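## Task

Remove the roll of masking tape from the top drawer of the narrow cabinet with three drawers and set it down on the desk. At the finish every drawer in the room must be fully closed, no cabinet may be noticeably moved from its spot, and the robot must be upright and not leaning. Anything that stays in place only because the robot is holding or pressing it does not count.

## Robot and tools

Robot: a Hello Robot Stretch 3 with one arm. It has a two-wheeled base (0.33 m long, 0.34 m wide), a lift running up a mast, and a telescoping arm that reaches out to the robot's RIGHT side, ending in a wrist (yaw, pitch, roll) and a two-finger gripper. The base cannot slide sideways, so the gripper is moved forward or back by driving. Turning in place pivots about the point between the drive wheels, 0.05 m behind the front edge; with the arm pulled in and the wrist folded the swept circle has radius 0.28 m, and an unfolded level wrist reaches past it. A loose object may occasionally get nudged by an outside push.

Frames: base frame has its origin on the floor between the drive wheels, x forward, y left, z up. hand_pose is in this frame, located where closed fingertips meet. Odometry frame is the base frame as it stood at scene start; base_odometry counts wheel turns only, so slip shows as travel. Heading is positive leftward, -3.142 to 3.142.

Tool execute_actions takes "actions", a list run in order (empty list = just report state and images). Each action may have "robot" (a command, a list of up to 8 commands run one by one, or {"stop": true}), "steps" (1 to 450 control steps at 30 per second, default 1) and "until" (ends the action early when all its conditions hold). {"steps": n} alone waits. A command can contain:
- "base": exactly one of translate_m (metres, relative offset from where the base is when that command begins, forward positive, magnitude up to 1) or rotate_rad (radians, relative turn, counter-clockwise/left positive, magnitude up to 3.2).
- "joints": absolute targets by name, any subset: lift_m 0 to 1.1 (arm height); arm_m 0 to 0.52 (extension); wrist_yaw_rad -1.345 to 4.42 (0 along the arm, positive toward the front, 3.0 folded over the base); wrist_pitch_rad -1.57 to 0.451 (0 level, negative tips down); wrist_roll_rad -2.911 to 2.911; gripper_m -0.089 to 0.179 (larger is wider; actual fingertip gap is smaller by about 0.007 nearly shut and 0.025 fully open, and zero below 0.007); head_pan_rad -3.953 to 1.73 (0 forward, positive left, -1.57 faces along the arm); head_tilt_rad -1.53 to 0.419 (negative looks down). Unnamed joints keep their targets.
- "contact_limits": {"arm_m": effort percent 1 to 100}; smaller values stop the arm more gently, too small stops it immediately. It applies until arm_m's next command.
- In a list, {"pause_s": s} waits up to 15 s.
Base and joint motions in one command begin together and keep going across later actions and thinking. A new command takes over at once and throws away the rest of an older list. Any out-of-range value or invalid action rejects the entire call. To wait for everything to settle use "until": {"robot": {"status": "ended"}} with steps 450. Other conditions compare fields, e.g. {"lift_m": [">", 0.3]} or a status word or ["!=", "moving"]; {"any": {"status": "ended"}} fires when any one motion ends.

Tool zoom_image: "camera" (head_camera, nav_camera or wrist_camera) and "region" [x0, y0, x1, y1] in pixels of that camera's most recent image, top-left origin, at most 504 by 504. Head images are 896x504, nav 672x504 (fisheye), wrist 644x364. head_camera and nav_camera move with head pan/tilt; wrist_camera rides on the gripper.

Tool finished_scene: "scene" (the number) ends that scene irreversibly and reports success; the next task then appears. Make sure every motion has ended first.

Result lines: base_status and joint_status give each motion's state: moving, done (within tolerance), off_target (stopped short, may still push), contact_stop (lift or arm met resistance and went slack), time_out, stopped, not_commanded, torque_fault (wrist servo off about 10 s, limp, refuses goals). The bracket after base_status shows distance travelled versus goal. joint_goals, measured_speeds, motor_effort (percent, positive toward higher values, bracket = peak) and refusals/queue/queue_left are also reported. Lines starting refused:, dropped: or replaced: explain rejected goals or cut-short lists (counted from 0). robot.on_its_own appears when the robot changed a goal itself, a joint is slack or off, a motor at rest shows unusual effort, or base_tilt (degrees, forward/right positive) drifts 3 or more from its starting value. lidar_m gives 12 distances in 30-degree sectors, first straight ahead, going counter-clockwise, in a plane 0.17 m up. wrist_depth_mm and head_depth_mm are 7x7 grids of median depths.

Speed: full base speed (0.30 m/s, 1.9 rad/s) only when stowed: lift_m under 0.30, arm_m under 0.03, wrist_yaw_rad over 2.54; otherwise 0.10 m/s and 0.63 rad/s.

Gripping: command gripper_m below the object's width to hold; open at least 0.02 beyond the touch value to let go. Neither the reading nor done proves a grasp; check images or effort. Overly hard squeezes get eased off and may let things slip.

Cautions: fold or unfold the wrist only with lift_m 0.32 to 0.95, wrist_pitch_rad -0.4 and roll near 0; once folded the lift may go to 0.25. With yaw below -0.4 keep pitch at -0.5 or lower. Pushing an unyielding object with the gripper above roughly 0.45 m, repeating a push after a contact_stop, driving while holding or hooking something fixed, or snagging furniture (especially reversing) can tip the robot. If it leans, reverse the last move in small steps, free the gripper, and lower lift_m to about 0.2 if still tilted. Avoid dropping, slamming, knocking over or hard pushes; keep cabinets in place and close drawers fully.

Each tool is called by a JSON object that holds its "api" and its "payload".

## Session

{"api": "execute_actions", "payload": {"actions": []}}

Scene clock: 0.00 s.
robot.base_odometry: x=+0.000 y=+0.000 heading=+0.000 (m, m, rad; robot's odometry frame)
robot.turned_by_wheels: +0.000 (rad since the last result)
robot.turned_by_imu: +0.000 (rad since the last result)
robot.base_tilt: forward=-2.0 right=+0.5 (deg)
robot.lidar_m: 1.21 1.33 1.71 1.69 1.84 2.06 1.60 1.61 2.98 2.51 2.15 1.22
robot.head_depth_mm: 1613 1615 1611 1621 1409 1130 1136 / 1629 1638 1639 1638 1441 1152 1152 / 1664 1642 1656 1659 1479 1169 1166 / 1669 1677 1678 1680 1522 1183 1185 / 1697 1694 1705 1693 1567 1206 1201 / 1713 1723 1731 1727 1605 1223 1229 / 1745 1736 1752 1742 1754 1245 1248
robot.base_status: not_commanded
robot.joint_positions: lift_m=+0.565 arm_m=+0.000 wrist_yaw_rad=+2.966 wrist_pitch_rad=-0.388 wrist_roll_rad=+0.002 gripper_m=+0.037 head_pan_rad=+0.019 head_tilt_rad=-0.002
robot.joint_goals: lift_m=+0.565 arm_m=+0.000 wrist_yaw_rad=+2.966 wrist_pitch_rad=-0.388 wrist_roll_rad=+0.002 gripper_m=+0.037 head_pan_rad=+0.019 head_tilt_rad=-0.002
robot.joint_status: lift_m=not_commanded arm_m=not_commanded wrist_yaw_rad=not_commanded wrist_pitch_rad=not_commanded wrist_roll_rad=not_commanded gripper_m=not_commanded head_pan_rad=not_commanded head_tilt_rad=not_commanded
robot.measured_speeds: translate_m=+0.000 rotate_rad=+0.000 lift_m=+0.000 arm_m=+0.000 wrist_yaw_rad=+0.000 wrist_pitch_rad=+0.000 wrist_roll_rad=+0.000 head_pan_rad=+0.000 head_tilt_rad=+0.000
robot: refusals=0 queue=idle queue_left=0
robot.motor_effort: left_wheel=+1 right_wheel=+1 lift_m=+26 arm_m=-1 wrist_yaw_rad=-1 wrist_pitch_rad=+4 wrist_roll_rad=+0 gripper_m=+0 head_pan_rad=-1 head_tilt_rad=+2 (%)
robot.hand_pose: x=+0.0185 y=+0.0796 z=+0.5848 quat_wxyz=(+0.197, +0.703, +0.075, +0.679) (m; robot's base frame)
robot.wrist_depth_mm: - - - - - - - / - - - - - - - / - - - - - - - / - - - - - - - / - - - - - - - / 924 908 - 883 895 840 836 / 767 769 - 743 720 721 708
pictures: head_camera (sideways: a quarter turn clockwise sets it upright), nav_camera (sideways: a quarter turn counterclockwise sets it upright), wrist_camera
Images, in order (width x height): head_camera 896x504, nav_camera 672x504, wrist_camera 644x364.

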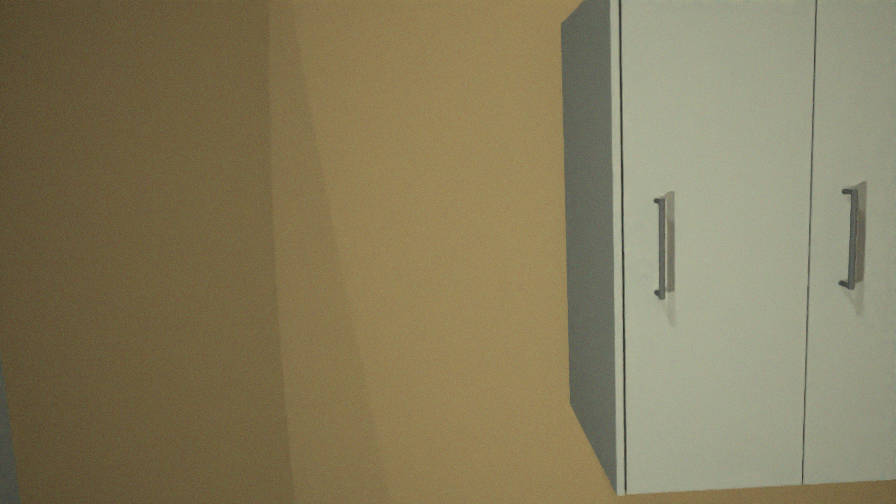

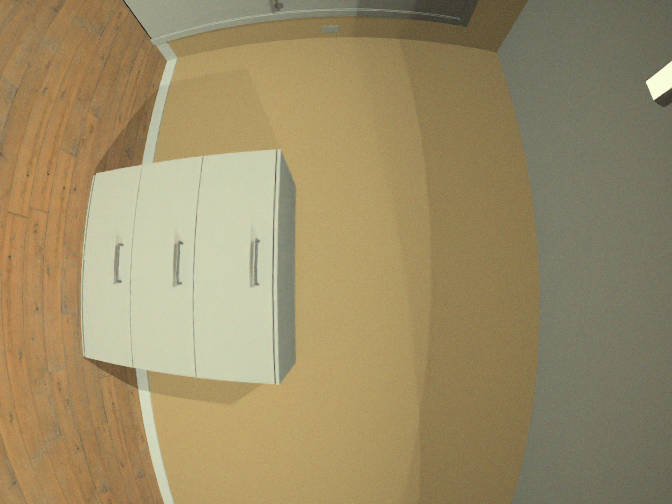

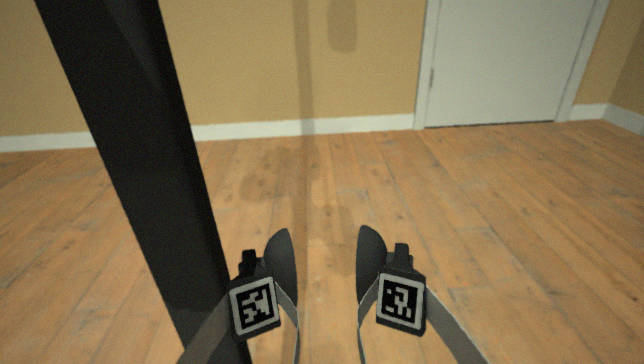

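{"api": "execute_actions", "payload": {"actions": [{"robot":{"joints":{"head_pan_rad":-1.3,"head_tilt_rad":-0.5}},"steps":100,"until":{"robot":{"status":"ended"}}}]}}

{"api": "execute_actions", "payload": {"actions": [{"robot":{"joints":{"head_pan_rad":1.4,"head_tilt_rad":-0.5}},"steps":150,"until":{"robot":{"status":"ended"}}}]}}

{"api": "execute_actions", "payload": {"actions": [{"robot":{"joints":{"head_pan_rad":-3.0,"head_tilt_rad":-0.5}},"steps":200,"until":{"robot":{"status":"ended"}}}]}}

Scene clock: 4.93 s.
robot.base_odometry: x=+0.000 y=+0.000 heading=+0.000 (m, m, rad; robot's odometry frame)
robot.turned_by_wheels: +0.000 (rad since the last result)
robot.turned_by_imu: +0.001 (rad since the last result)
robot.base_tilt: forward=-2.0 right=+0.5 (deg)
robot.lidar_m: 1.21 1.33 1.71 1.70 1.83 2.06 1.60 1.61 2.98 2.51 2.15 1.22
robot.head_depth_mm: 2555 2738 2979 2669 1982 1587 1319 / 2638 2841 3095 2669 2018 1605 1324 / 2700 2947 3122 2692 2018 1604 1337 / 2819 3007 2613 2699 2013 1613 1341 / 2894 3196 3407 2754 2041 1634 1340 / 2853 2978 3119 2761 2053 1633 1346 / 2467 2537 2658 2640 2091 1649 1354
robot.base_status: not_commanded
robot.joint_positions: lift_m=+0.565 arm_m=+0.000 wrist_yaw_rad=+2.966 wrist_pitch_rad=-0.388 wrist_roll_rad=+0.002 gripper_m=+0.037 head_pan_rad=-1.293 head_tilt_rad=-0.493
robot.joint_goals: lift_m=+0.565 arm_m=+0.000 wrist_yaw_rad=+2.966 wrist_pitch_rad=-0.388 wrist_roll_rad=+0.002 gripper_m=+0.037 head_pan_rad=-1.300 head_tilt_rad=-0.500
robot.joint_status: lift_m=not_commanded arm_m=not_commanded wrist_yaw_rad=not_commanded wrist_pitch_rad=not_commanded wrist_roll_rad=not_commanded gripper_m=not_commanded head_pan_rad=done head_tilt_rad=done
robot.measured_speeds: translate_m=+0.000 rotate_rad=+0.000 lift_m=+0.000 arm_m=+0.000 wrist_yaw_rad=+0.000 wrist_pitch_rad=+0.000 wrist_roll_rad=+0.000 head_pan_rad=+0.000 head_tilt_rad=+0.000
robot: refusals=0 queue=done queue_left=0
robot.motor_effort: left_wheel=+0(0) right_wheel=+0(1) lift_m=+25(26) arm_m=-1(1) wrist_yaw_rad=+0(0) wrist_pitch_rad=+4(4) wrist_roll_rad=+0(0) gripper_m=+1(0) head_pan_rad=-3(40) head_tilt_rad=-2(27) (%)
robot.hand_pose: x=+0.0185 y=+0.0796 z=+0.5848 quat_wxyz=(+0.197, +0.703, +0.075, +0.679) (m; robot's base frame)
robot.wrist_depth_mm: - - - - - - - / - - - - - - - / - - - - - - - / - - - - - - - / - - - - - - - / 918 891 - 867 894 864 836 / 783 749 - 761 702 709 719
pictures: head_camera (sideways: a quarter turn clockwise sets it upright), nav_camera (sideways: a quarter turn counterclockwise sets it upright), wrist_camera
Images, in order (width x height): head_camera 896x504, nav_camera 672x504, wrist_camera 644x364.

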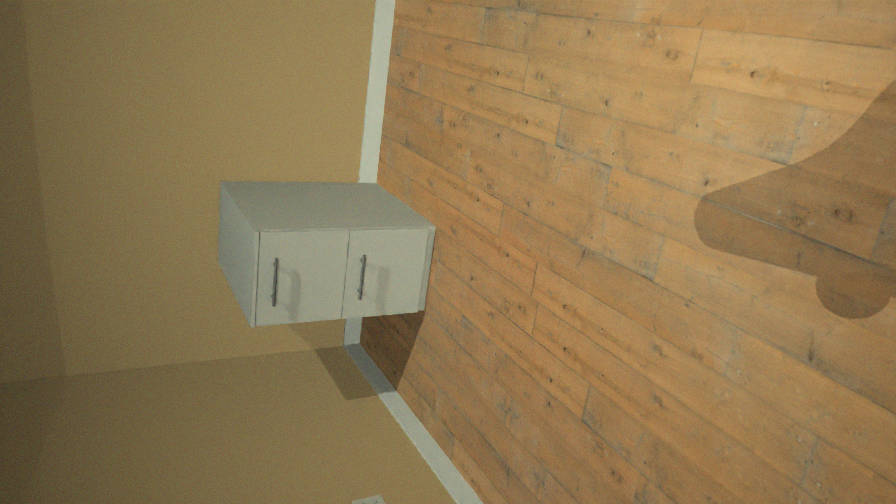

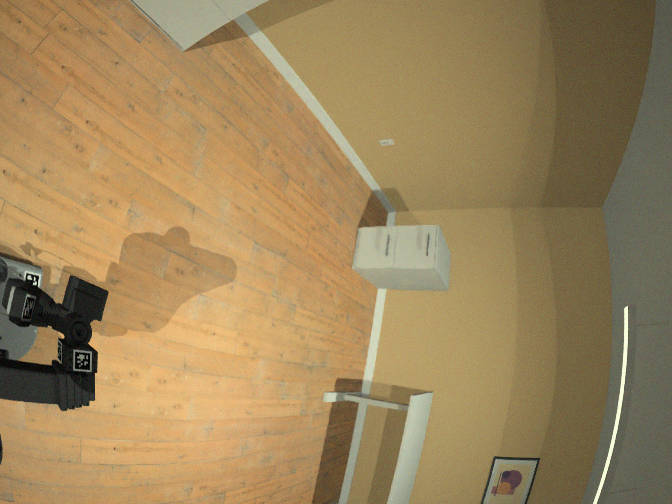

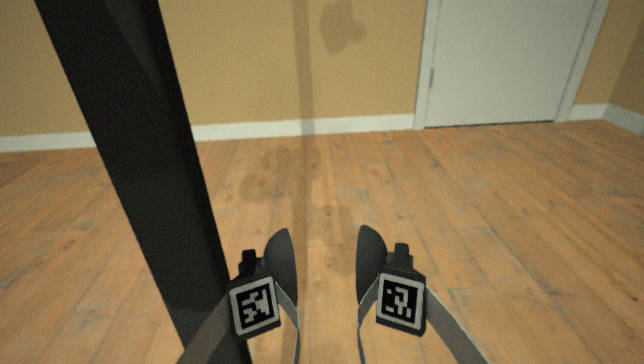

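Scene clock: 6.77 s.
robot.base_odometry: x=+0.000 y=+0.000 heading=+0.000 (m, m, rad; robot's odometry frame)
robot.turned_by_wheels: +0.000 (rad since the last result)
robot.turned_by_imu: +0.000 (rad since the last result)
robot.base_tilt: forward=-2.0 right=+0.5 (deg)
robot.lidar_m: 1.21 1.33 1.71 1.69 1.84 2.06 1.60 1.61 2.98 2.51 2.16 1.21
robot.head_depth_mm: 1466 1614 1747 1945 1978 1592 1317 / 1484 1608 1754 1940 2006 1600 1328 / 1466 1588 1739 1912 2004 1612 1329 / 1450 1571 1722 1889 2016 1612 1342 / 1439 1555 1707 1873 1980 1622 1343 / 1423 1548 1680 1843 1976 1635 1349 / 1412 1531 1663 1819 1957 1635 1355
robot.base_status: not_commanded
robot.joint_positions: lift_m=+0.565 arm_m=+0.000 wrist_yaw_rad=+2.966 wrist_pitch_rad=-0.388 wrist_roll_rad=+0.002 gripper_m=+0.037 head_pan_rad=+1.393 head_tilt_rad=-0.494
robot.joint_goals: lift_m=+0.565 arm_m=+0.000 wrist_yaw_rad=+2.966 wrist_pitch_rad=-0.388 wrist_roll_rad=+0.002 gripper_m=+0.037 head_pan_rad=+1.400 head_tilt_rad=-0.500
robot.joint_status: lift_m=not_commanded arm_m=not_commanded wrist_yaw_rad=not_commanded wrist_pitch_rad=not_commanded wrist_roll_rad=not_commanded gripper_m=not_commanded head_pan_rad=done head_tilt_rad=done
robot.measured_speeds: translate_m=+0.000 rotate_rad=+0.000 lift_m=+0.000 arm_m=+0.000 wrist_yaw_rad=+0.000 wrist_pitch_rad=+0.000 wrist_roll_rad=+0.000 head_pan_rad=+0.000 head_tilt_rad=+0.000
robot: refusals=0 queue=done queue_left=0
robot.motor_effort: left_wheel=+0(1) right_wheel=+0(0) lift_m=+26(26) arm_m=-1(1) wrist_yaw_rad=+0(0) wrist_pitch_rad=+4(5) wrist_roll_rad=+0(0) gripper_m=+0(0) head_pan_rad=+3(41) head_tilt_rad=-2(4) (%)
robot.hand_pose: x=+0.0185 y=+0.0796 z=+0.5848 quat_wxyz=(+0.197, +0.703, +0.075, +0.679) (m; robot's base frame)
robot.wrist_depth_mm: - - - - - - - / - - - - - - - / - - - - - - - / - - - - - - - / - - - - - - - / 914 924 - 848 884 850 849 / 762 756 - 743 723 725 712
pictures: head_camera (sideways: a quarter turn clockwise sets it upright), nav_camera (sideways: a quarter turn counterclockwise sets it upright), wrist_camera
Images, in order (width x height): head_camera 896x504, nav_camera 672x504, wrist_camera 644x364.

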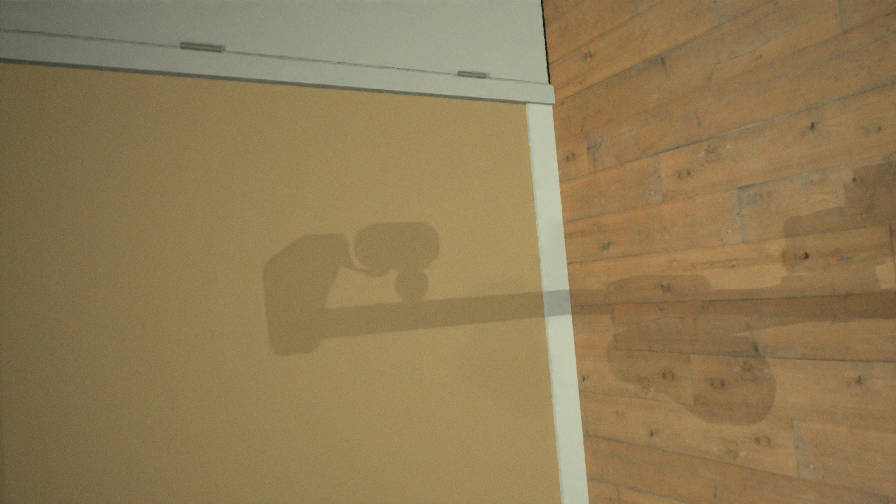

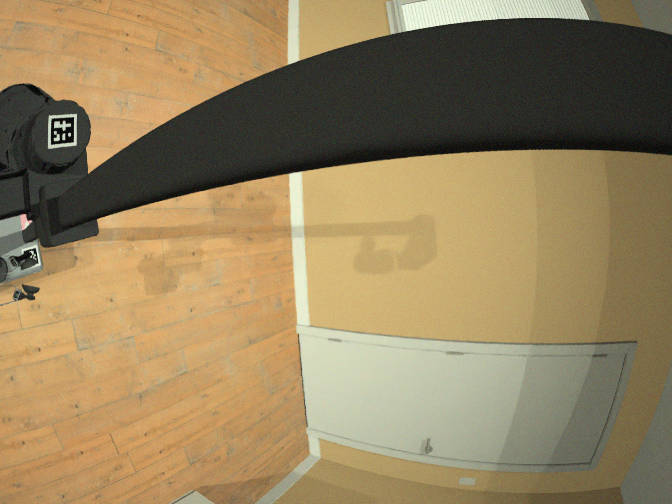

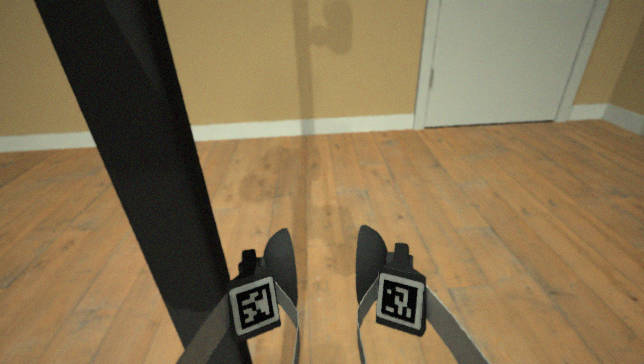

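Scene clock: 9.33 s.
robot.base_odometry: x=+0.000 y=+0.000 heading=+0.000 (m, m, rad; robot's odometry frame)
robot.turned_by_wheels: +0.000 (rad since the last result)
robot.turned_by_imu: +0.000 (rad since the last result)
robot.base_tilt: forward=-2.1 right=+0.6 (deg)
robot.lidar_m: 1.21 1.33 1.71 1.69 1.84 2.06 1.60 1.61 2.98 2.51 2.16 1.21
robot.head_depth_mm: 1699 1837 1981 2167 1992 1584 1317 / 1735 1873 2058 2250 1988 1605 1326 / 1759 1911 2089 2302 2007 1603 1332 / 1807 1963 2136 2355 2026 1611 1338 / 1836 2016 2167 1914 1940 1630 1346 / 1884 2057 2213 1843 1946 1627 1355 / 1926 2106 2315 1915 1993 1630 1352
robot.base_status: not_commanded
robot.joint_positions: lift_m=+0.565 arm_m=+0.000 wrist_yaw_rad=+2.966 wrist_pitch_rad=-0.388 wrist_roll_rad=+0.002 gripper_m=+0.037 head_pan_rad=-2.993 head_tilt_rad=-0.494
robot.joint_goals: lift_m=+0.565 arm_m=+0.000 wrist_yaw_rad=+2.966 wrist_pitch_rad=-0.388 wrist_roll_rad=+0.002 gripper_m=+0.037 head_pan_rad=-3.000 head_tilt_rad=-0.500
robot.joint_status: lift_m=not_commanded arm_m=not_commanded wrist_yaw_rad=not_commanded wrist_pitch_rad=not_commanded wrist_roll_rad=not_commanded gripper_m=not_commanded head_pan_rad=done head_tilt_rad=done
robot.measured_speeds: translate_m=+0.000 rotate_rad=+0.000 lift_m=+0.000 arm_m=+0.000 wrist_yaw_rad=+0.000 wrist_pitch_rad=+0.000 wrist_roll_rad=+0.000 head_pan_rad=+0.000 head_tilt_rad=+0.000
robot: refusals=0 queue=done queue_left=0
robot.motor_effort: left_wheel=+0(1) right_wheel=+0(0) lift_m=+26(25) arm_m=-1(1) wrist_yaw_rad=+0(0) wrist_pitch_rad=+4(4) wrist_roll_rad=+0(0) gripper_m=+0(0) head_pan_rad=-3(40) head_tilt_rad=-2(3) (%)
robot.hand_pose: x=+0.0185 y=+0.0796 z=+0.5848 quat_wxyz=(+0.197, +0.703, +0.075, +0.679) (m; robot's base frame)
robot.wrist_depth_mm: - - - - - - - / - - - - - - - / - - - - - - - / - - - - - - - / - - - - - - - / 915 894 - 862 874 854 833 / 771 773 - 758 710 707 724
pictures: head_camera (sideways: a quarter turn clockwise sets it upright), nav_camera (sideways: a quarter turn counterclockwise sets it upright), wrist_camera
Images, in order (width x height): head_camera 896x504, nav_camera 672x504, wrist_camera 644x364.

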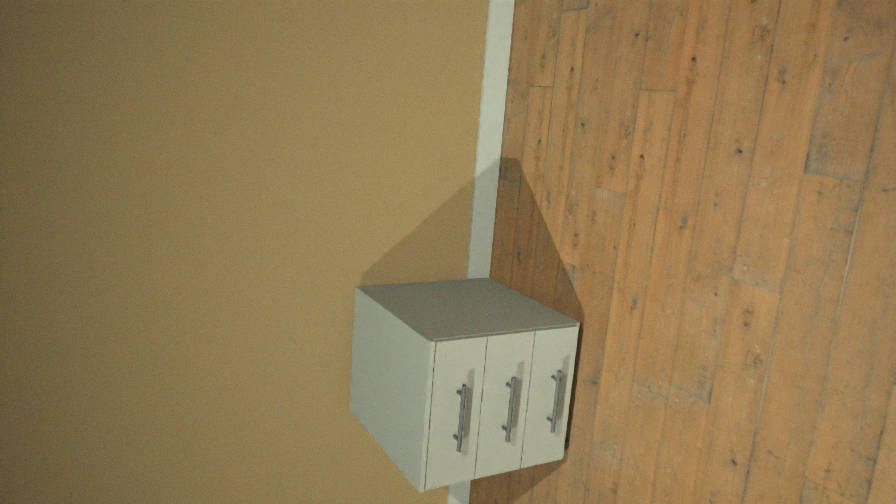

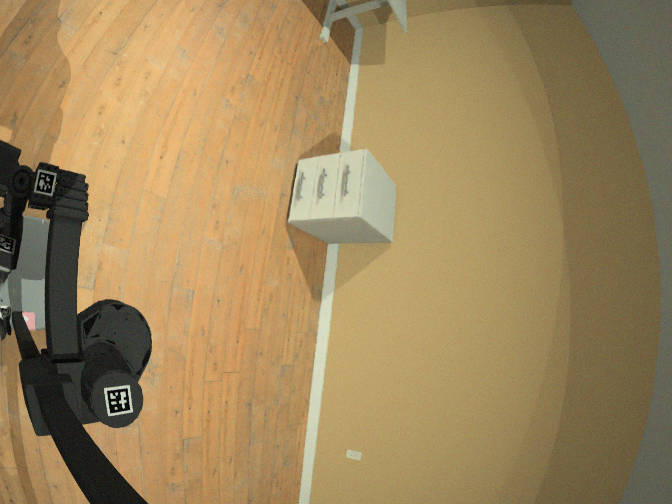

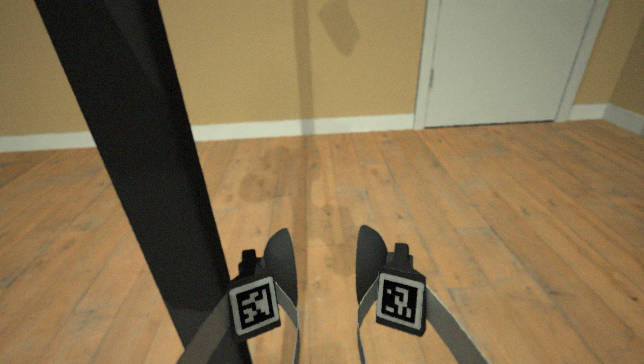

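{"api": "execute_actions", "payload": {"actions": [{"robot":[{"joints":{"lift_m":0.27,"head_pan_rad":-1.57,"head_tilt_rad":-0.8}},{"base":{"rotate_rad":-2.419}},{"base":{"translate_m":1.0}},{"base":{"rotate_rad":0.85}},{"joints":{"lift_m":0.6}}],"steps":450,"until":{"robot":{"status":"ended"}}}]}}

Scene clock: 36.33 s.
robot.base_odometry: x=-0.750 y=-0.661 heading=-1.569 (m, m, rad; robot's odometry frame)
robot.turned_by_wheels: -1.569 (rad since the last result)
robot.turned_by_imu: -1.548 (rad since the last result)
robot.base_tilt: forward=-2.1 right=+0.5 (deg)
robot.lidar_m: 1.87 2.19 2.38 1.91 2.02 2.47 2.45 1.76 0.84 0.83 1.52 2.02
robot.head_depth_mm: 1214 1382 1594 1757 1513 1308 1154 / 1223 1387 1529 1213 1483 1309 1165 / 1225 1402 1310 1149 1381 1312 1156 / 1238 1410 1314 1151 1403 1320 1183 / 1244 1424 1369 1168 1436 1324 1164 / 1257 1433 1661 1820 1533 1321 1164 / 1261 1440 1676 1815 1531 1326 1168
robot.base_status: done (rotate_rad +0.8499 of +0.8500)
robot.joint_positions: lift_m=+0.460 arm_m=+0.000 wrist_yaw_rad=+2.966 wrist_pitch_rad=-0.389 wrist_roll_rad=+0.002 gripper_m=+0.037 head_pan_rad=-1.577 head_tilt_rad=-0.791
robot.joint_goals: lift_m=+0.600 arm_m=+0.000 wrist_yaw_rad=+2.966 wrist_pitch_rad=-0.389 wrist_roll_rad=+0.002 gripper_m=+0.037 head_pan_rad=-1.570 head_tilt_rad=-0.800
robot.joint_status: lift_m=moving arm_m=not_commanded wrist_yaw_rad=not_commanded wrist_pitch_rad=not_commanded wrist_roll_rad=not_commanded gripper_m=not_commanded head_pan_rad=done head_tilt_rad=done
robot.measured_speeds: translate_m=+0.000 rotate_rad=+0.000 lift_m=+0.110 arm_m=+0.000 wrist_yaw_rad=+0.000 wrist_pitch_rad=+0.000 wrist_roll_rad=+0.000 head_pan_rad=+0.000 head_tilt_rad=+0.000
robot: refusals=0 queue=running queue_left=0
robot.motor_effort: left_wheel=-1(9) right_wheel=+3(10) lift_m=+27(37) arm_m=-1(1) wrist_yaw_rad=+0(0) wrist_pitch_rad=+5(4) wrist_roll_rad=+0(0) gripper_m=+0(1) head_pan_rad=+2(38) head_tilt_rad=-4(22) (%)
robot.hand_pose: x=+0.0185 y=+0.0795 z=+0.4792 quat_wxyz=(+0.197, +0.703, +0.075, +0.679) (m; robot's base frame)
robot.wrist_depth_mm: - - - - - - - / - - - - - - - / - - - - - - - / - - - - - - - / 953 930 936 876 886 864 841 / 767 767 - 762 756 733 698 / 652 658 - 631 608 628 615
pictures: head_camera (sideways: a quarter turn clockwise sets it upright), nav_camera (sideways: a quarter turn counterclockwise sets it upright), wrist_camera
Images, in order (width x height): head_camera 896x504, nav_camera 672x504, wrist_camera 644x364.

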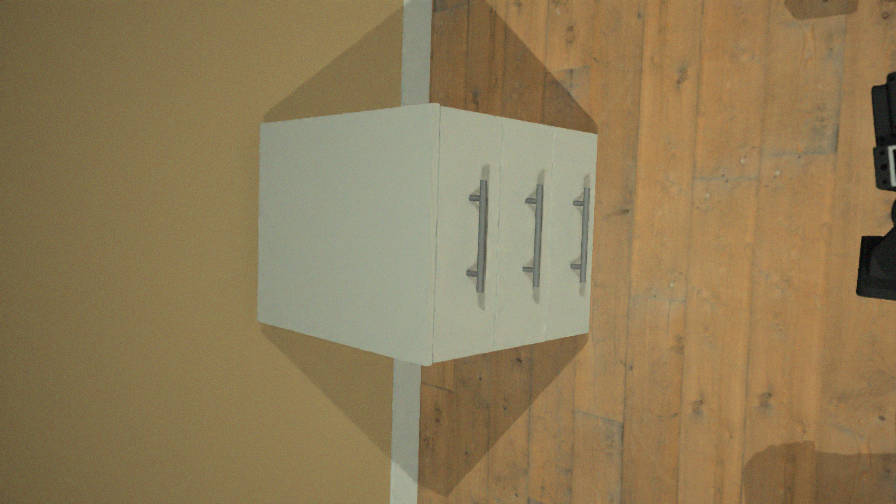

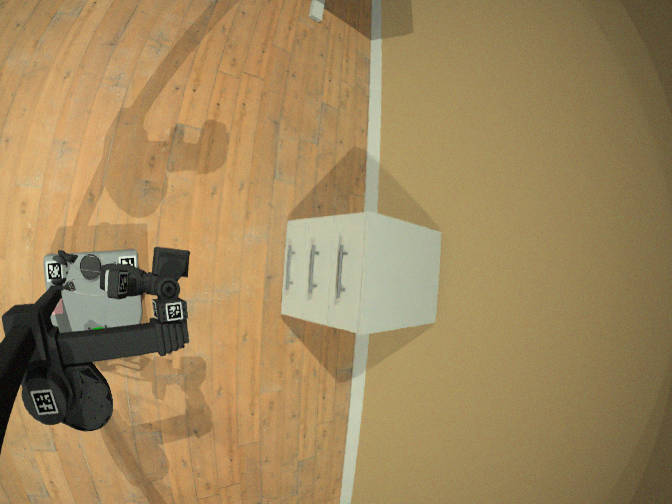

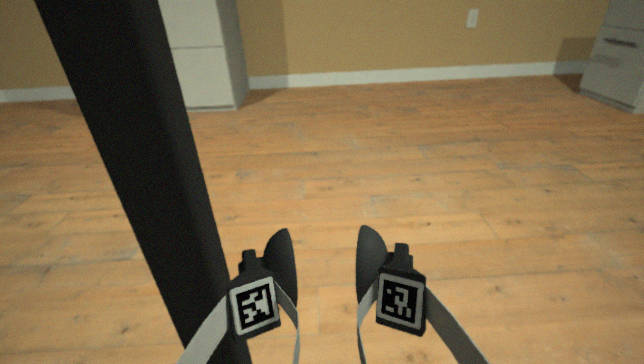

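{"api": "execute_actions", "payload": {"actions": [{"robot":[{"base":{"rotate_rad":-0.03},"joints":{"lift_m":0.6}},{"joints":{"wrist_yaw_rad":0,"gripper_m":0.12}},{"joints":{"wrist_pitch_rad":0,"lift_m":0.42}}],"steps":450,"until":{"robot":{"status":"ended"}}}]}}

Scene clock: 46.50 s.
robot.base_odometry: x=-0.750 y=-0.661 heading=-1.599 (m, m, rad; robot's odometry frame)
robot.turned_by_wheels: -0.030 (rad since the last result)
robot.turned_by_imu: -0.028 (rad since the last result)
robot.base_tilt: forward=-2.0 right=+0.5 (deg)
robot.lidar_m: 1.88 2.19 2.38 1.90 2.00 2.48 2.44 1.80 0.84 0.83 1.50 2.02
robot.head_depth_mm: 1222 1387 1613 1774 1514 1305 1151 / 1225 1400 1585 1753 1516 1312 1158 / 1236 1403 1312 1156 1386 1316 1174 / 1238 1406 1317 1147 1395 1319 1180 / 1243 1409 1324 1167 1400 1327 1165 / 1240 1421 1646 1770 1535 1324 1166 / 1254 1426 1655 1836 1539 1331 1170
robot.base_status: done (rotate_rad -0.0300 of -0.0300)
robot.joint_positions: lift_m=+0.420 arm_m=+0.000 wrist_yaw_rad=+0.002 wrist_pitch_rad=-0.023 wrist_roll_rad=+0.002 gripper_m=+0.120 head_pan_rad=-1.577 head_tilt_rad=-0.791
robot.joint_goals: lift_m=+0.420 arm_m=+0.000 wrist_yaw_rad=+0.000 wrist_pitch_rad=+0.000 wrist_roll_rad=+0.002 gripper_m=+0.120 head_pan_rad=-1.570 head_tilt_rad=-0.800
robot.joint_status: lift_m=done arm_m=not_commanded wrist_yaw_rad=done wrist_pitch_rad=done wrist_roll_rad=not_commanded gripper_m=done head_pan_rad=done head_tilt_rad=done
robot.measured_speeds: translate_m=+0.000 rotate_rad=+0.000 lift_m=+0.000 arm_m=+0.000 wrist_yaw_rad=+0.000 wrist_pitch_rad=+0.000 wrist_roll_rad=+0.000 head_pan_rad=+0.000 head_tilt_rad=+0.000
robot: refusals=0 queue=done queue_left=0
robot.motor_effort: left_wheel=+0(1) right_wheel=-1(1) lift_m=+20(30) arm_m=-2(1) wrist_yaw_rad=-1(0) wrist_pitch_rad=+8(8) wrist_roll_rad=+0(0) gripper_m=+0(87) head_pan_rad=+3(3) head_tilt_rad=-4(4) (%)
robot.hand_pose: x=-0.0211 y=-0.4006 z=+0.5290 quat_wxyz=(+0.707, +0.009, -0.707, -0.008) (m; robot's base frame)
robot.wrist_depth_mm: - - - - - - 953 / - - - - - - - / - - - - - - - / - - - 596 577 - - / - - - 605 591 - - / - - 649 624 603 - - / 958 868 847 650 634 839 871
pictures: head_camera (sideways: a quarter turn clockwise sets it upright), nav_camera (sideways: a quarter turn counterclockwise sets it upright), wrist_camera
Images, in order (width x height): head_camera 896x504, nav_camera 672x504, wrist_camera 644x364.

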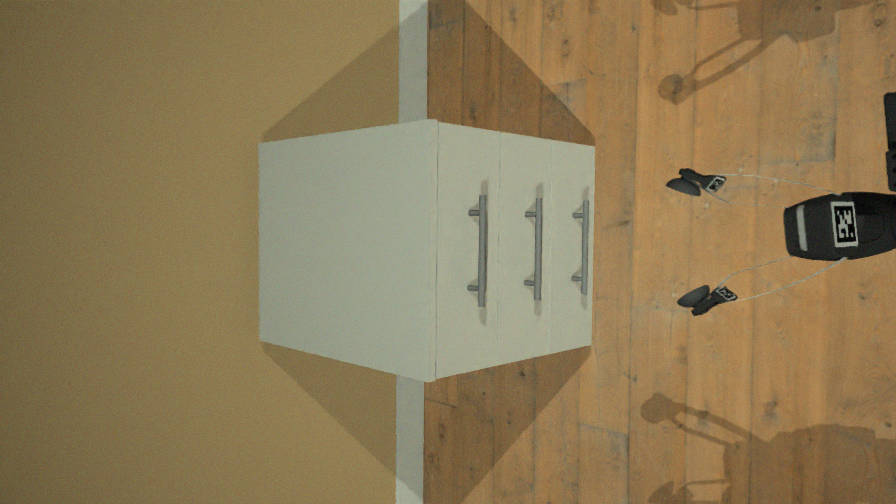

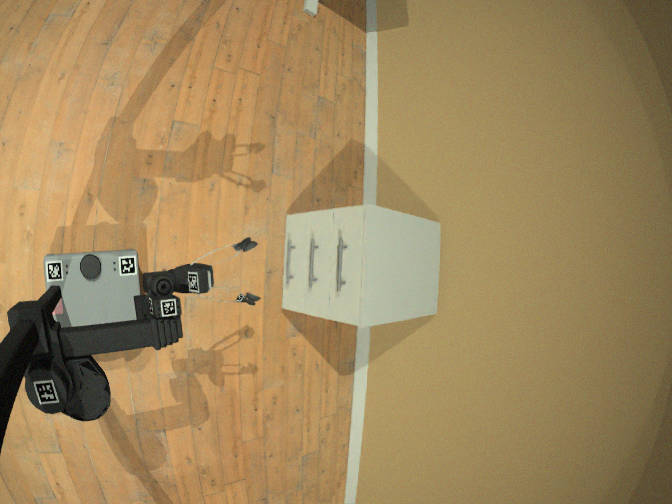

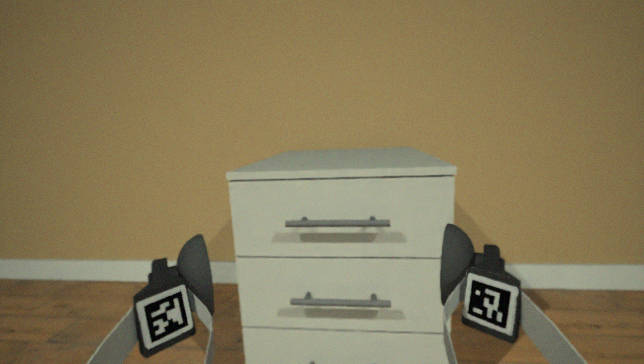

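{"api": "execute_actions", "payload": {"actions": [{"robot":{"base":{"translate_m":-0.02},"joints":{"wrist_roll_rad":1.57,"lift_m":0.3,"arm_m":0.24,"gripper_m":0.1}},"steps":450,"until":{"robot":{"status":"ended"}}}]}}

Scene clock: 52.83 s.
robot.base_odometry: x=-0.749 y=-0.641 heading=-1.599 (m, m, rad; robot's odometry frame)
robot.turned_by_wheels: +0.000 (rad since the last result)
robot.turned_by_imu: +0.001 (rad since the last result)
robot.base_tilt: forward=-2.0 right=+0.6 (deg)
robot.lidar_m: 1.89 2.21 2.38 1.90 2.00 2.46 2.43 1.79 0.84 0.83 1.50 2.03
robot.head_depth_mm: 1219 1385 1605 1765 1510 1301 1154 / 1225 1392 1620 1754 1512 1313 1180 / 1231 1399 1303 1147 1388 1390 1151 / 1236 1406 1314 1137 1398 1320 1161 / 1240 1417 1319 1169 1403 1321 1164 / 1241 1417 1615 1723 1536 1324 1166 / 1246 1422 1649 1817 1531 1330 1170
robot.base_status: done (translate_m -0.0200 of -0.0200)
robot.joint_positions: lift_m=+0.300 arm_m=+0.240 wrist_yaw_rad=+0.001 wrist_pitch_rad=-0.022 wrist_roll_rad=+1.568 gripper_m=+0.100 head_pan_rad=-1.577 head_tilt_rad=-0.791
robot.joint_goals: lift_m=+0.300 arm_m=+0.240 wrist_yaw_rad=+0.000 wrist_pitch_rad=+0.000 wrist_roll_rad=+1.570 gripper_m=+0.100 head_pan_rad=-1.570 head_tilt_rad=-0.800
robot.joint_status: lift_m=done arm_m=done wrist_yaw_rad=done wrist_pitch_rad=done wrist_roll_rad=done gripper_m=done head_pan_rad=done head_tilt_rad=done
robot.measured_speeds: translate_m=+0.000 rotate_rad=+0.000 lift_m=+0.000 arm_m=+0.000 wrist_yaw_rad=+0.000 wrist_pitch_rad=+0.000 wrist_roll_rad=+0.000 head_pan_rad=+0.000 head_tilt_rad=+0.000
robot: refusals=0 queue=done queue_left=0
robot.motor_effort: left_wheel=+1(3) right_wheel=-1(5) lift_m=+20(18) arm_m=+5(9) wrist_yaw_rad=-1(2) wrist_pitch_rad=+8(8) wrist_roll_rad=+1(4) gripper_m=-1(74) head_pan_rad=+3(3) head_tilt_rad=-3(4) (%)
robot.hand_pose: x=-0.0212 y=-0.6402 z=+0.4089 quat_wxyz=(+0.002, +0.000, -1.000, -0.012) (m; robot's base frame)
robot.wrist_depth_mm: 804 791 309 310 314 316 323 / 824 824 321 324 325 328 334 / 856 874 331 338 338 341 348 / 895 879 344 346 350 359 361 / 916 935 362 365 369 372 373 / 958 974 379 380 386 393 398 / - - 396 395 406 667 430
pictures: head_camera (sideways: a quarter turn clockwise sets it upright), nav_camera (sideways: a quarter turn counterclockwise sets it upright), wrist_camera
Images, in order (width x height): head_camera 896x504, nav_camera 672x504, wrist_camera 644x364.

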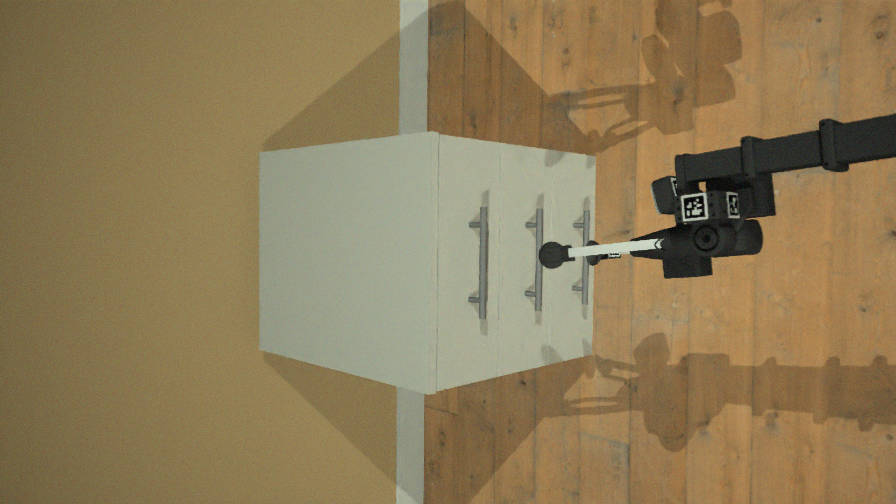

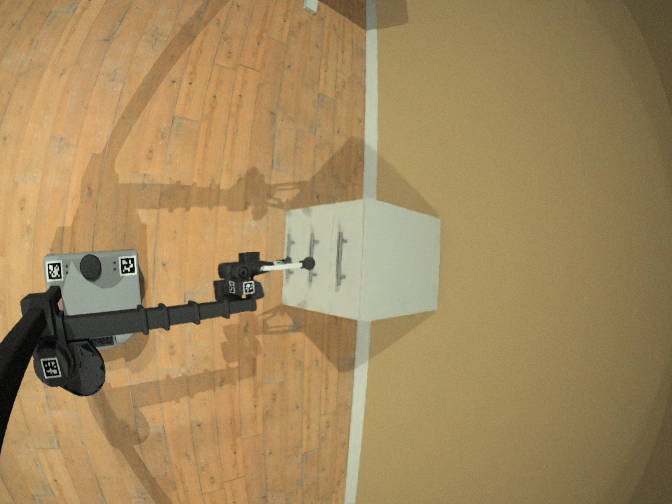

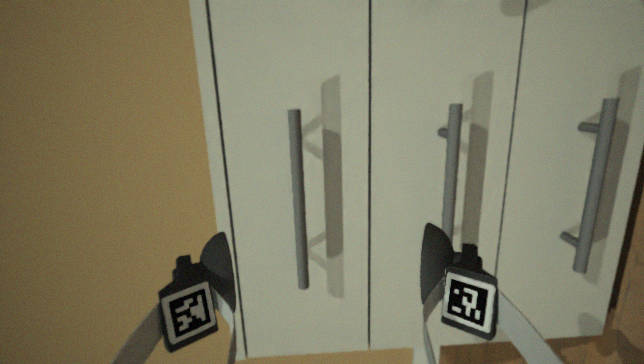

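{"api": "execute_actions", "payload": {"actions": [{"robot":[{"joints":{"lift_m":0.325,"gripper_m":0.09}},{"joints":{"arm_m":0.37},"contact_limits":{"arm_m":20}}],"steps":450,"until":{"robot":{"status":"ended"}}}]}}

Scene clock: 59.27 s.
robot.base_odometry: x=-0.749 y=-0.641 heading=-1.599 (m, m, rad; robot's odometry frame)
robot.turned_by_wheels: +0.000 (rad since the last result)
robot.turned_by_imu: +0.001 (rad since the last result)
robot.base_tilt: forward=-2.0 right=+0.6 (deg)
robot.lidar_m: 1.89 2.21 2.39 1.91 1.99 2.46 2.43 1.79 0.84 0.83 1.50 2.03
robot.head_depth_mm: 1220 1388 1607 1761 1503 1310 1153 / 1226 1394 1617 1747 1515 1312 1173 / 1229 1408 1311 1151 1335 1292 1159 / 1234 1403 1315 1141 1274 1315 1158 / 1238 1411 1322 1167 1405 1320 1166 / 1241 1421 1615 1736 1529 1323 1168 / 1245 1427 1661 1828 1527 1326 1166
robot.base_status: done (translate_m -0.0200 of -0.0200)
robot.joint_positions: lift_m=+0.325 arm_m=+0.370 wrist_yaw_rad=+0.000 wrist_pitch_rad=-0.022 wrist_roll_rad=+1.568 gripper_m=+0.090 head_pan_rad=-1.577 head_tilt_rad=-0.791
robot.joint_goals: lift_m=+0.325 arm_m=+0.370 wrist_yaw_rad=+0.000 wrist_pitch_rad=+0.000 wrist_roll_rad=+1.570 gripper_m=+0.090 head_pan_rad=-1.570 head_tilt_rad=-0.800
robot.joint_status: lift_m=done arm_m=done wrist_yaw_rad=done wrist_pitch_rad=done wrist_roll_rad=done gripper_m=done head_pan_rad=done head_tilt_rad=done
robot.measured_speeds: translate_m=+0.000 rotate_rad=+0.000 lift_m=+0.000 arm_m=+0.000 wrist_yaw_rad=+0.000 wrist_pitch_rad=+0.000 wrist_roll_rad=+0.000 head_pan_rad=+0.000 head_tilt_rad=+0.000
robot: refusals=0 queue=done queue_left=0
robot.motor_effort: left_wheel=+2(1) right_wheel=-1(1) lift_m=+31(30) arm_m=+5(6) wrist_yaw_rad=+0(1) wrist_pitch_rad=+9(8) wrist_roll_rad=+1(1) gripper_m=+0(46) head_pan_rad=+3(3) head_tilt_rad=-4(4) (%)
robot.contact_limits: arm_m 20 (drawing in: default 31, maximum 51; extending or still: default 42, maximum 69)
robot.hand_pose: x=-0.0212 y=-0.7702 z=+0.4334 quat_wxyz=(+0.002, +0.000, -1.000, -0.012) (m; robot's base frame)
robot.wrist_depth_mm: 686 675 191 193 195 198 200 / 709 709 197 200 202 206 207 / 731 748 206 205 211 215 214 / 769 768 215 214 219 224 224 / 770 813 226 226 230 232 234 / 829 817 234 237 240 244 244 / 841 874 252 246 253 255 259
pictures: head_camera (sideways: a quarter turn clockwise sets it upright), nav_camera (sideways: a quarter turn counterclockwise sets it upright), wrist_camera
Images, in order (width x height): head_camera 896x504, nav_camera 672x504, wrist_camera 644x364.

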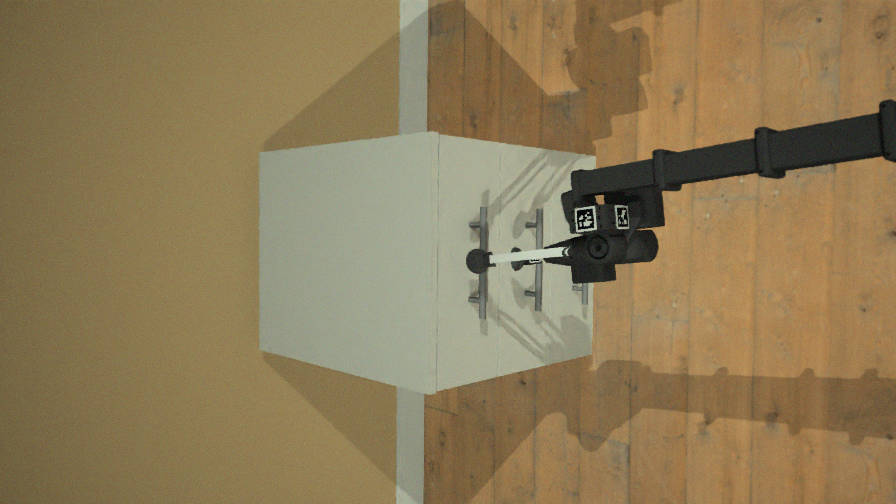

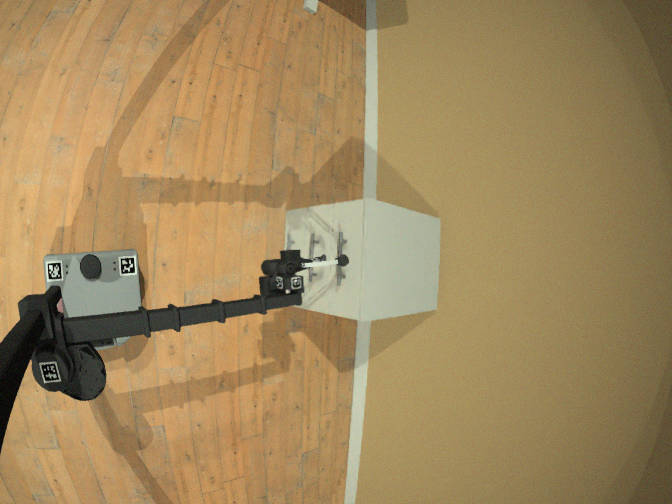

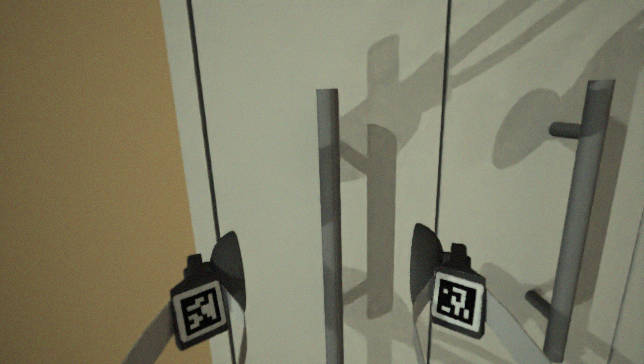

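{"api": "execute_actions", "payload": {"actions": [{"robot":{"joints":{"arm_m":0.43},"contact_limits":{"arm_m":14}},"steps":450,"until":{"robot":{"status":"ended"}}}]}}

Scene clock: 61.73 s.
robot.base_odometry: x=-0.749 y=-0.641 heading=-1.599 (m, m, rad; robot's odometry frame)
robot.turned_by_wheels: +0.000 (rad since the last result)
robot.turned_by_imu: +0.000 (rad since the last result)
robot.base_tilt: forward=-2.0 right=+0.6 (deg)
robot.lidar_m: 1.90 2.21 2.39 1.90 2.00 2.46 2.43 1.79 0.84 0.83 1.50 2.03
robot.head_depth_mm: 1221 1385 1614 1771 1505 1309 1156 / 1227 1397 1620 1742 1509 1308 1171 / 1229 1399 1314 1154 1336 1316 1158 / 1235 1402 1315 1141 1436 1318 1168 / 1237 1413 1319 1160 1409 1325 1160 / 1241 1425 1609 1722 1534 1317 1165 / 1252 1426 1650 1825 1537 1321 1167
robot.base_status: done (translate_m -0.0200 of -0.0200)
robot.joint_positions: lift_m=+0.325 arm_m=+0.417 wrist_yaw_rad=+0.001 wrist_pitch_rad=-0.018 wrist_roll_rad=+1.568 gripper_m=+0.090 head_pan_rad=-1.577 head_tilt_rad=-0.791
robot.joint_goals: lift_m=+0.325 arm_m=+0.417 wrist_yaw_rad=+0.000 wrist_pitch_rad=+0.000 wrist_roll_rad=+1.570 gripper_m=+0.090 head_pan_rad=-1.570 head_tilt_rad=-0.800
robot.joint_status: lift_m=done arm_m=contact_stop wrist_yaw_rad=done wrist_pitch_rad=done wrist_roll_rad=done gripper_m=done head_pan_rad=done head_tilt_rad=done
robot.measured_speeds: translate_m=+0.000 rotate_rad=+0.000 lift_m=+0.000 arm_m=-0.003 wrist_yaw_rad=+0.000 wrist_pitch_rad=+0.024 wrist_roll_rad=+0.000 head_pan_rad=+0.000 head_tilt_rad=+0.000
robot: refusals=0 queue=dropped queue_left=0
robot.on_its_own: arm_m is slack since a contact_stop, until your next command for it (your +0.430 is given up)
robot.motor_effort: left_wheel=+1(2) right_wheel=+0(1) lift_m=+31(31) arm_m=+6(16) wrist_yaw_rad=+0(1) wrist_pitch_rad=+6(8) wrist_roll_rad=+1(1) gripper_m=-1(0) head_pan_rad=+2(3) head_tilt_rad=-4(4) (%)
robot.contact_limits: arm_m 14 (drawing in: default 31, maximum 51; extending or still: default 42, maximum 69)
robot.hand_pose: x=-0.0212 y=-0.8176 z=+0.4344 quat_wxyz=(+0.002, +0.000, -1.000, -0.009) (m; robot's base frame)
robot.wrist_depth_mm: 640 149 148 151 152 154 155 / 674 155 155 155 159 160 161 / 686 679 161 161 165 167 167 / 731 700 167 167 171 174 175 / 758 766 175 175 177 181 182 / 763 795 184 182 186 190 190 / 823 831 192 191 197 199 197
pictures: head_camera (sideways: a quarter turn clockwise sets it upright), nav_camera (sideways: a quarter turn counterclockwise sets it upright), wrist_camera
Images, in order (width x height): head_camera 896x504, nav_camera 672x504, wrist_camera 644x364.

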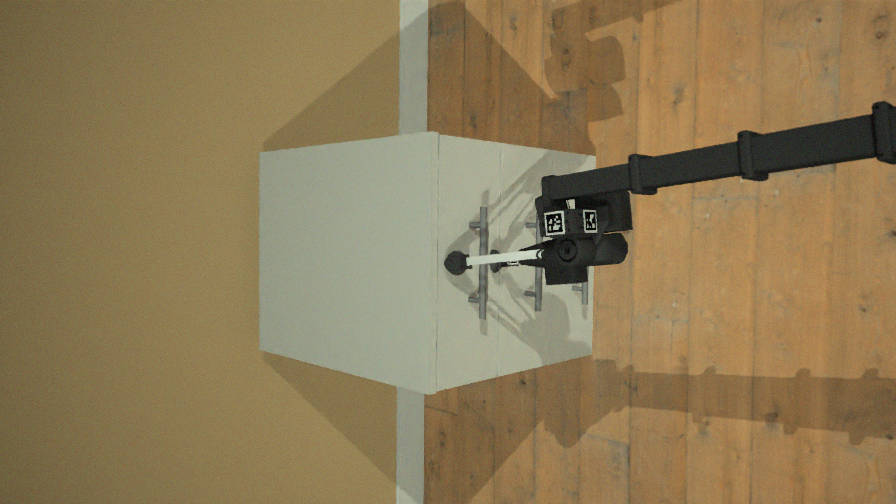

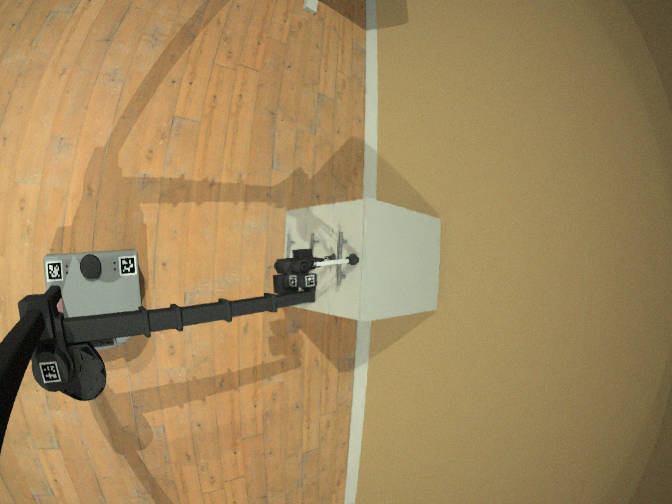

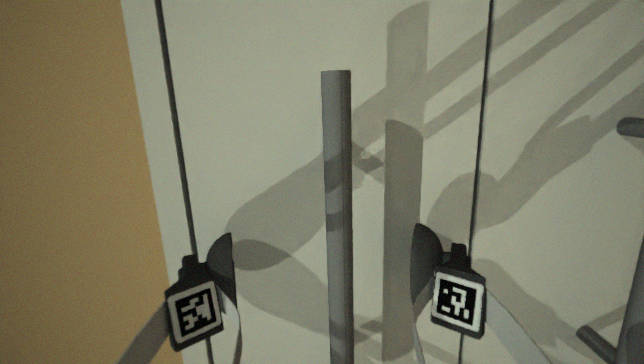

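{"api": "execute_actions", "payload": {"actions": [{"robot":[{"joints":{"arm_m":0.402}},{"joints":{"gripper_m":-0.03}},{"pause_s":0.5},{"joints":{"arm_m":0.30}}],"steps":450,"until":{"robot":{"status":"ended"}}}]}}

Scene clock: 68.70 s.
robot.base_odometry: x=-0.749 y=-0.641 heading=-1.599 (m, m, rad; robot's odometry frame)
robot.turned_by_wheels: +0.000 (rad since the last result)
robot.turned_by_imu: +0.001 (rad since the last result)
robot.base_tilt: forward=-2.0 right=+0.5 (deg)
robot.lidar_m: 1.90 2.20 2.39 1.91 2.00 2.46 2.43 1.78 0.84 0.83 1.50 2.03
robot.head_depth_mm: 1224 1390 1604 1774 1509 1302 1157 / 1225 1389 1614 1751 1508 1313 1156 / 1225 1398 1307 1151 1345 1279 1157 / 1235 1408 1314 1143 1371 1292 1161 / 1234 1412 1320 1160 1411 1318 1162 / 1238 1416 1613 1723 1534 1323 1165 / 1246 1423 1660 1826 1531 1328 1170
robot.base_status: done (translate_m -0.0200 of -0.0200)
robot.joint_positions: lift_m=+0.325 arm_m=+0.300 wrist_yaw_rad=+0.001 wrist_pitch_rad=-0.024 wrist_roll_rad=+1.571 gripper_m=-0.029 head_pan_rad=-1.577 head_tilt_rad=-0.791
robot.joint_goals: lift_m=+0.325 arm_m=+0.300 wrist_yaw_rad=+0.000 wrist_pitch_rad=+0.000 wrist_roll_rad=+1.570 gripper_m=-0.030 head_pan_rad=-1.570 head_tilt_rad=-0.800
robot.joint_status: lift_m=done arm_m=done wrist_yaw_rad=done wrist_pitch_rad=done wrist_roll_rad=done gripper_m=done head_pan_rad=done head_tilt_rad=done
robot.measured_speeds: translate_m=+0.000 rotate_rad=+0.000 lift_m=+0.000 arm_m=+0.000 wrist_yaw_rad=+0.000 wrist_pitch_rad=+0.000 wrist_roll_rad=+0.000 head_pan_rad=+0.000 head_tilt_rad=+0.000
robot: refusals=0 queue=done queue_left=0
robot.motor_effort: left_wheel=+1(1) right_wheel=-2(2) lift_m=+31(31) arm_m=-6(6) wrist_yaw_rad=-1(3) wrist_pitch_rad=+9(13) wrist_roll_rad=-1(1) gripper_m=-13(96) head_pan_rad=+3(3) head_tilt_rad=-4(4) (%)
robot.hand_pose: x=-0.0212 y=-0.7010 z=+0.4331 quat_wxyz=(+0.000, +0.000, -1.000, -0.012) (m; robot's base frame)
robot.wrist_depth_mm: 727 742 255 255 260 261 263 / 758 782 265 267 268 271 274 / 779 790 274 274 281 282 285 / 830 829 286 288 290 292 299 / 862 892 301 296 303 310 310 / 895 901 895 - 320 319 330 / 955 942 943 332 336 339 344
pictures: head_camera (sideways: a quarter turn clockwise sets it upright), nav_camera (sideways: a quarter turn counterclockwise sets it upright), wrist_camera
Images, in order (width x height): head_camera 896x504, nav_camera 672x504, wrist_camera 644x364.

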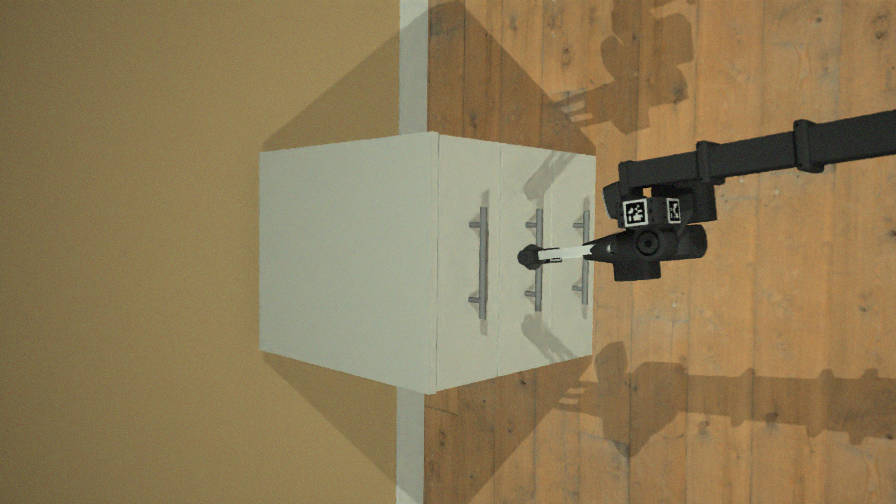

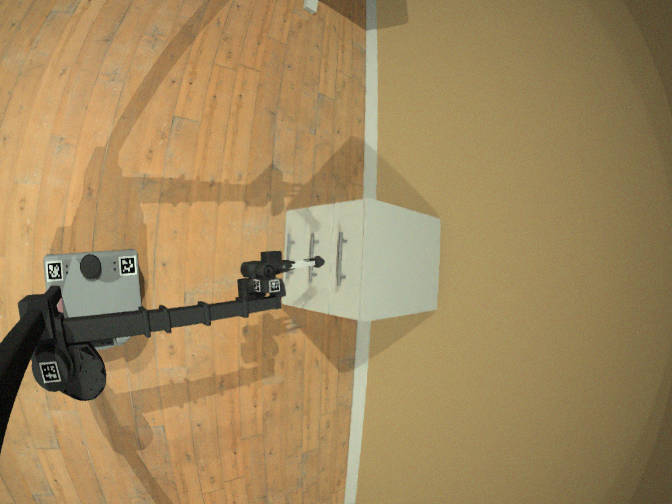

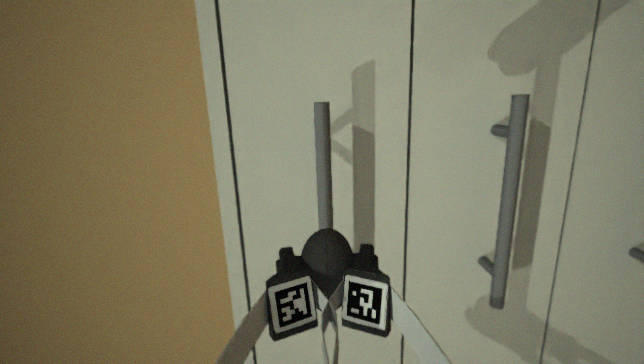

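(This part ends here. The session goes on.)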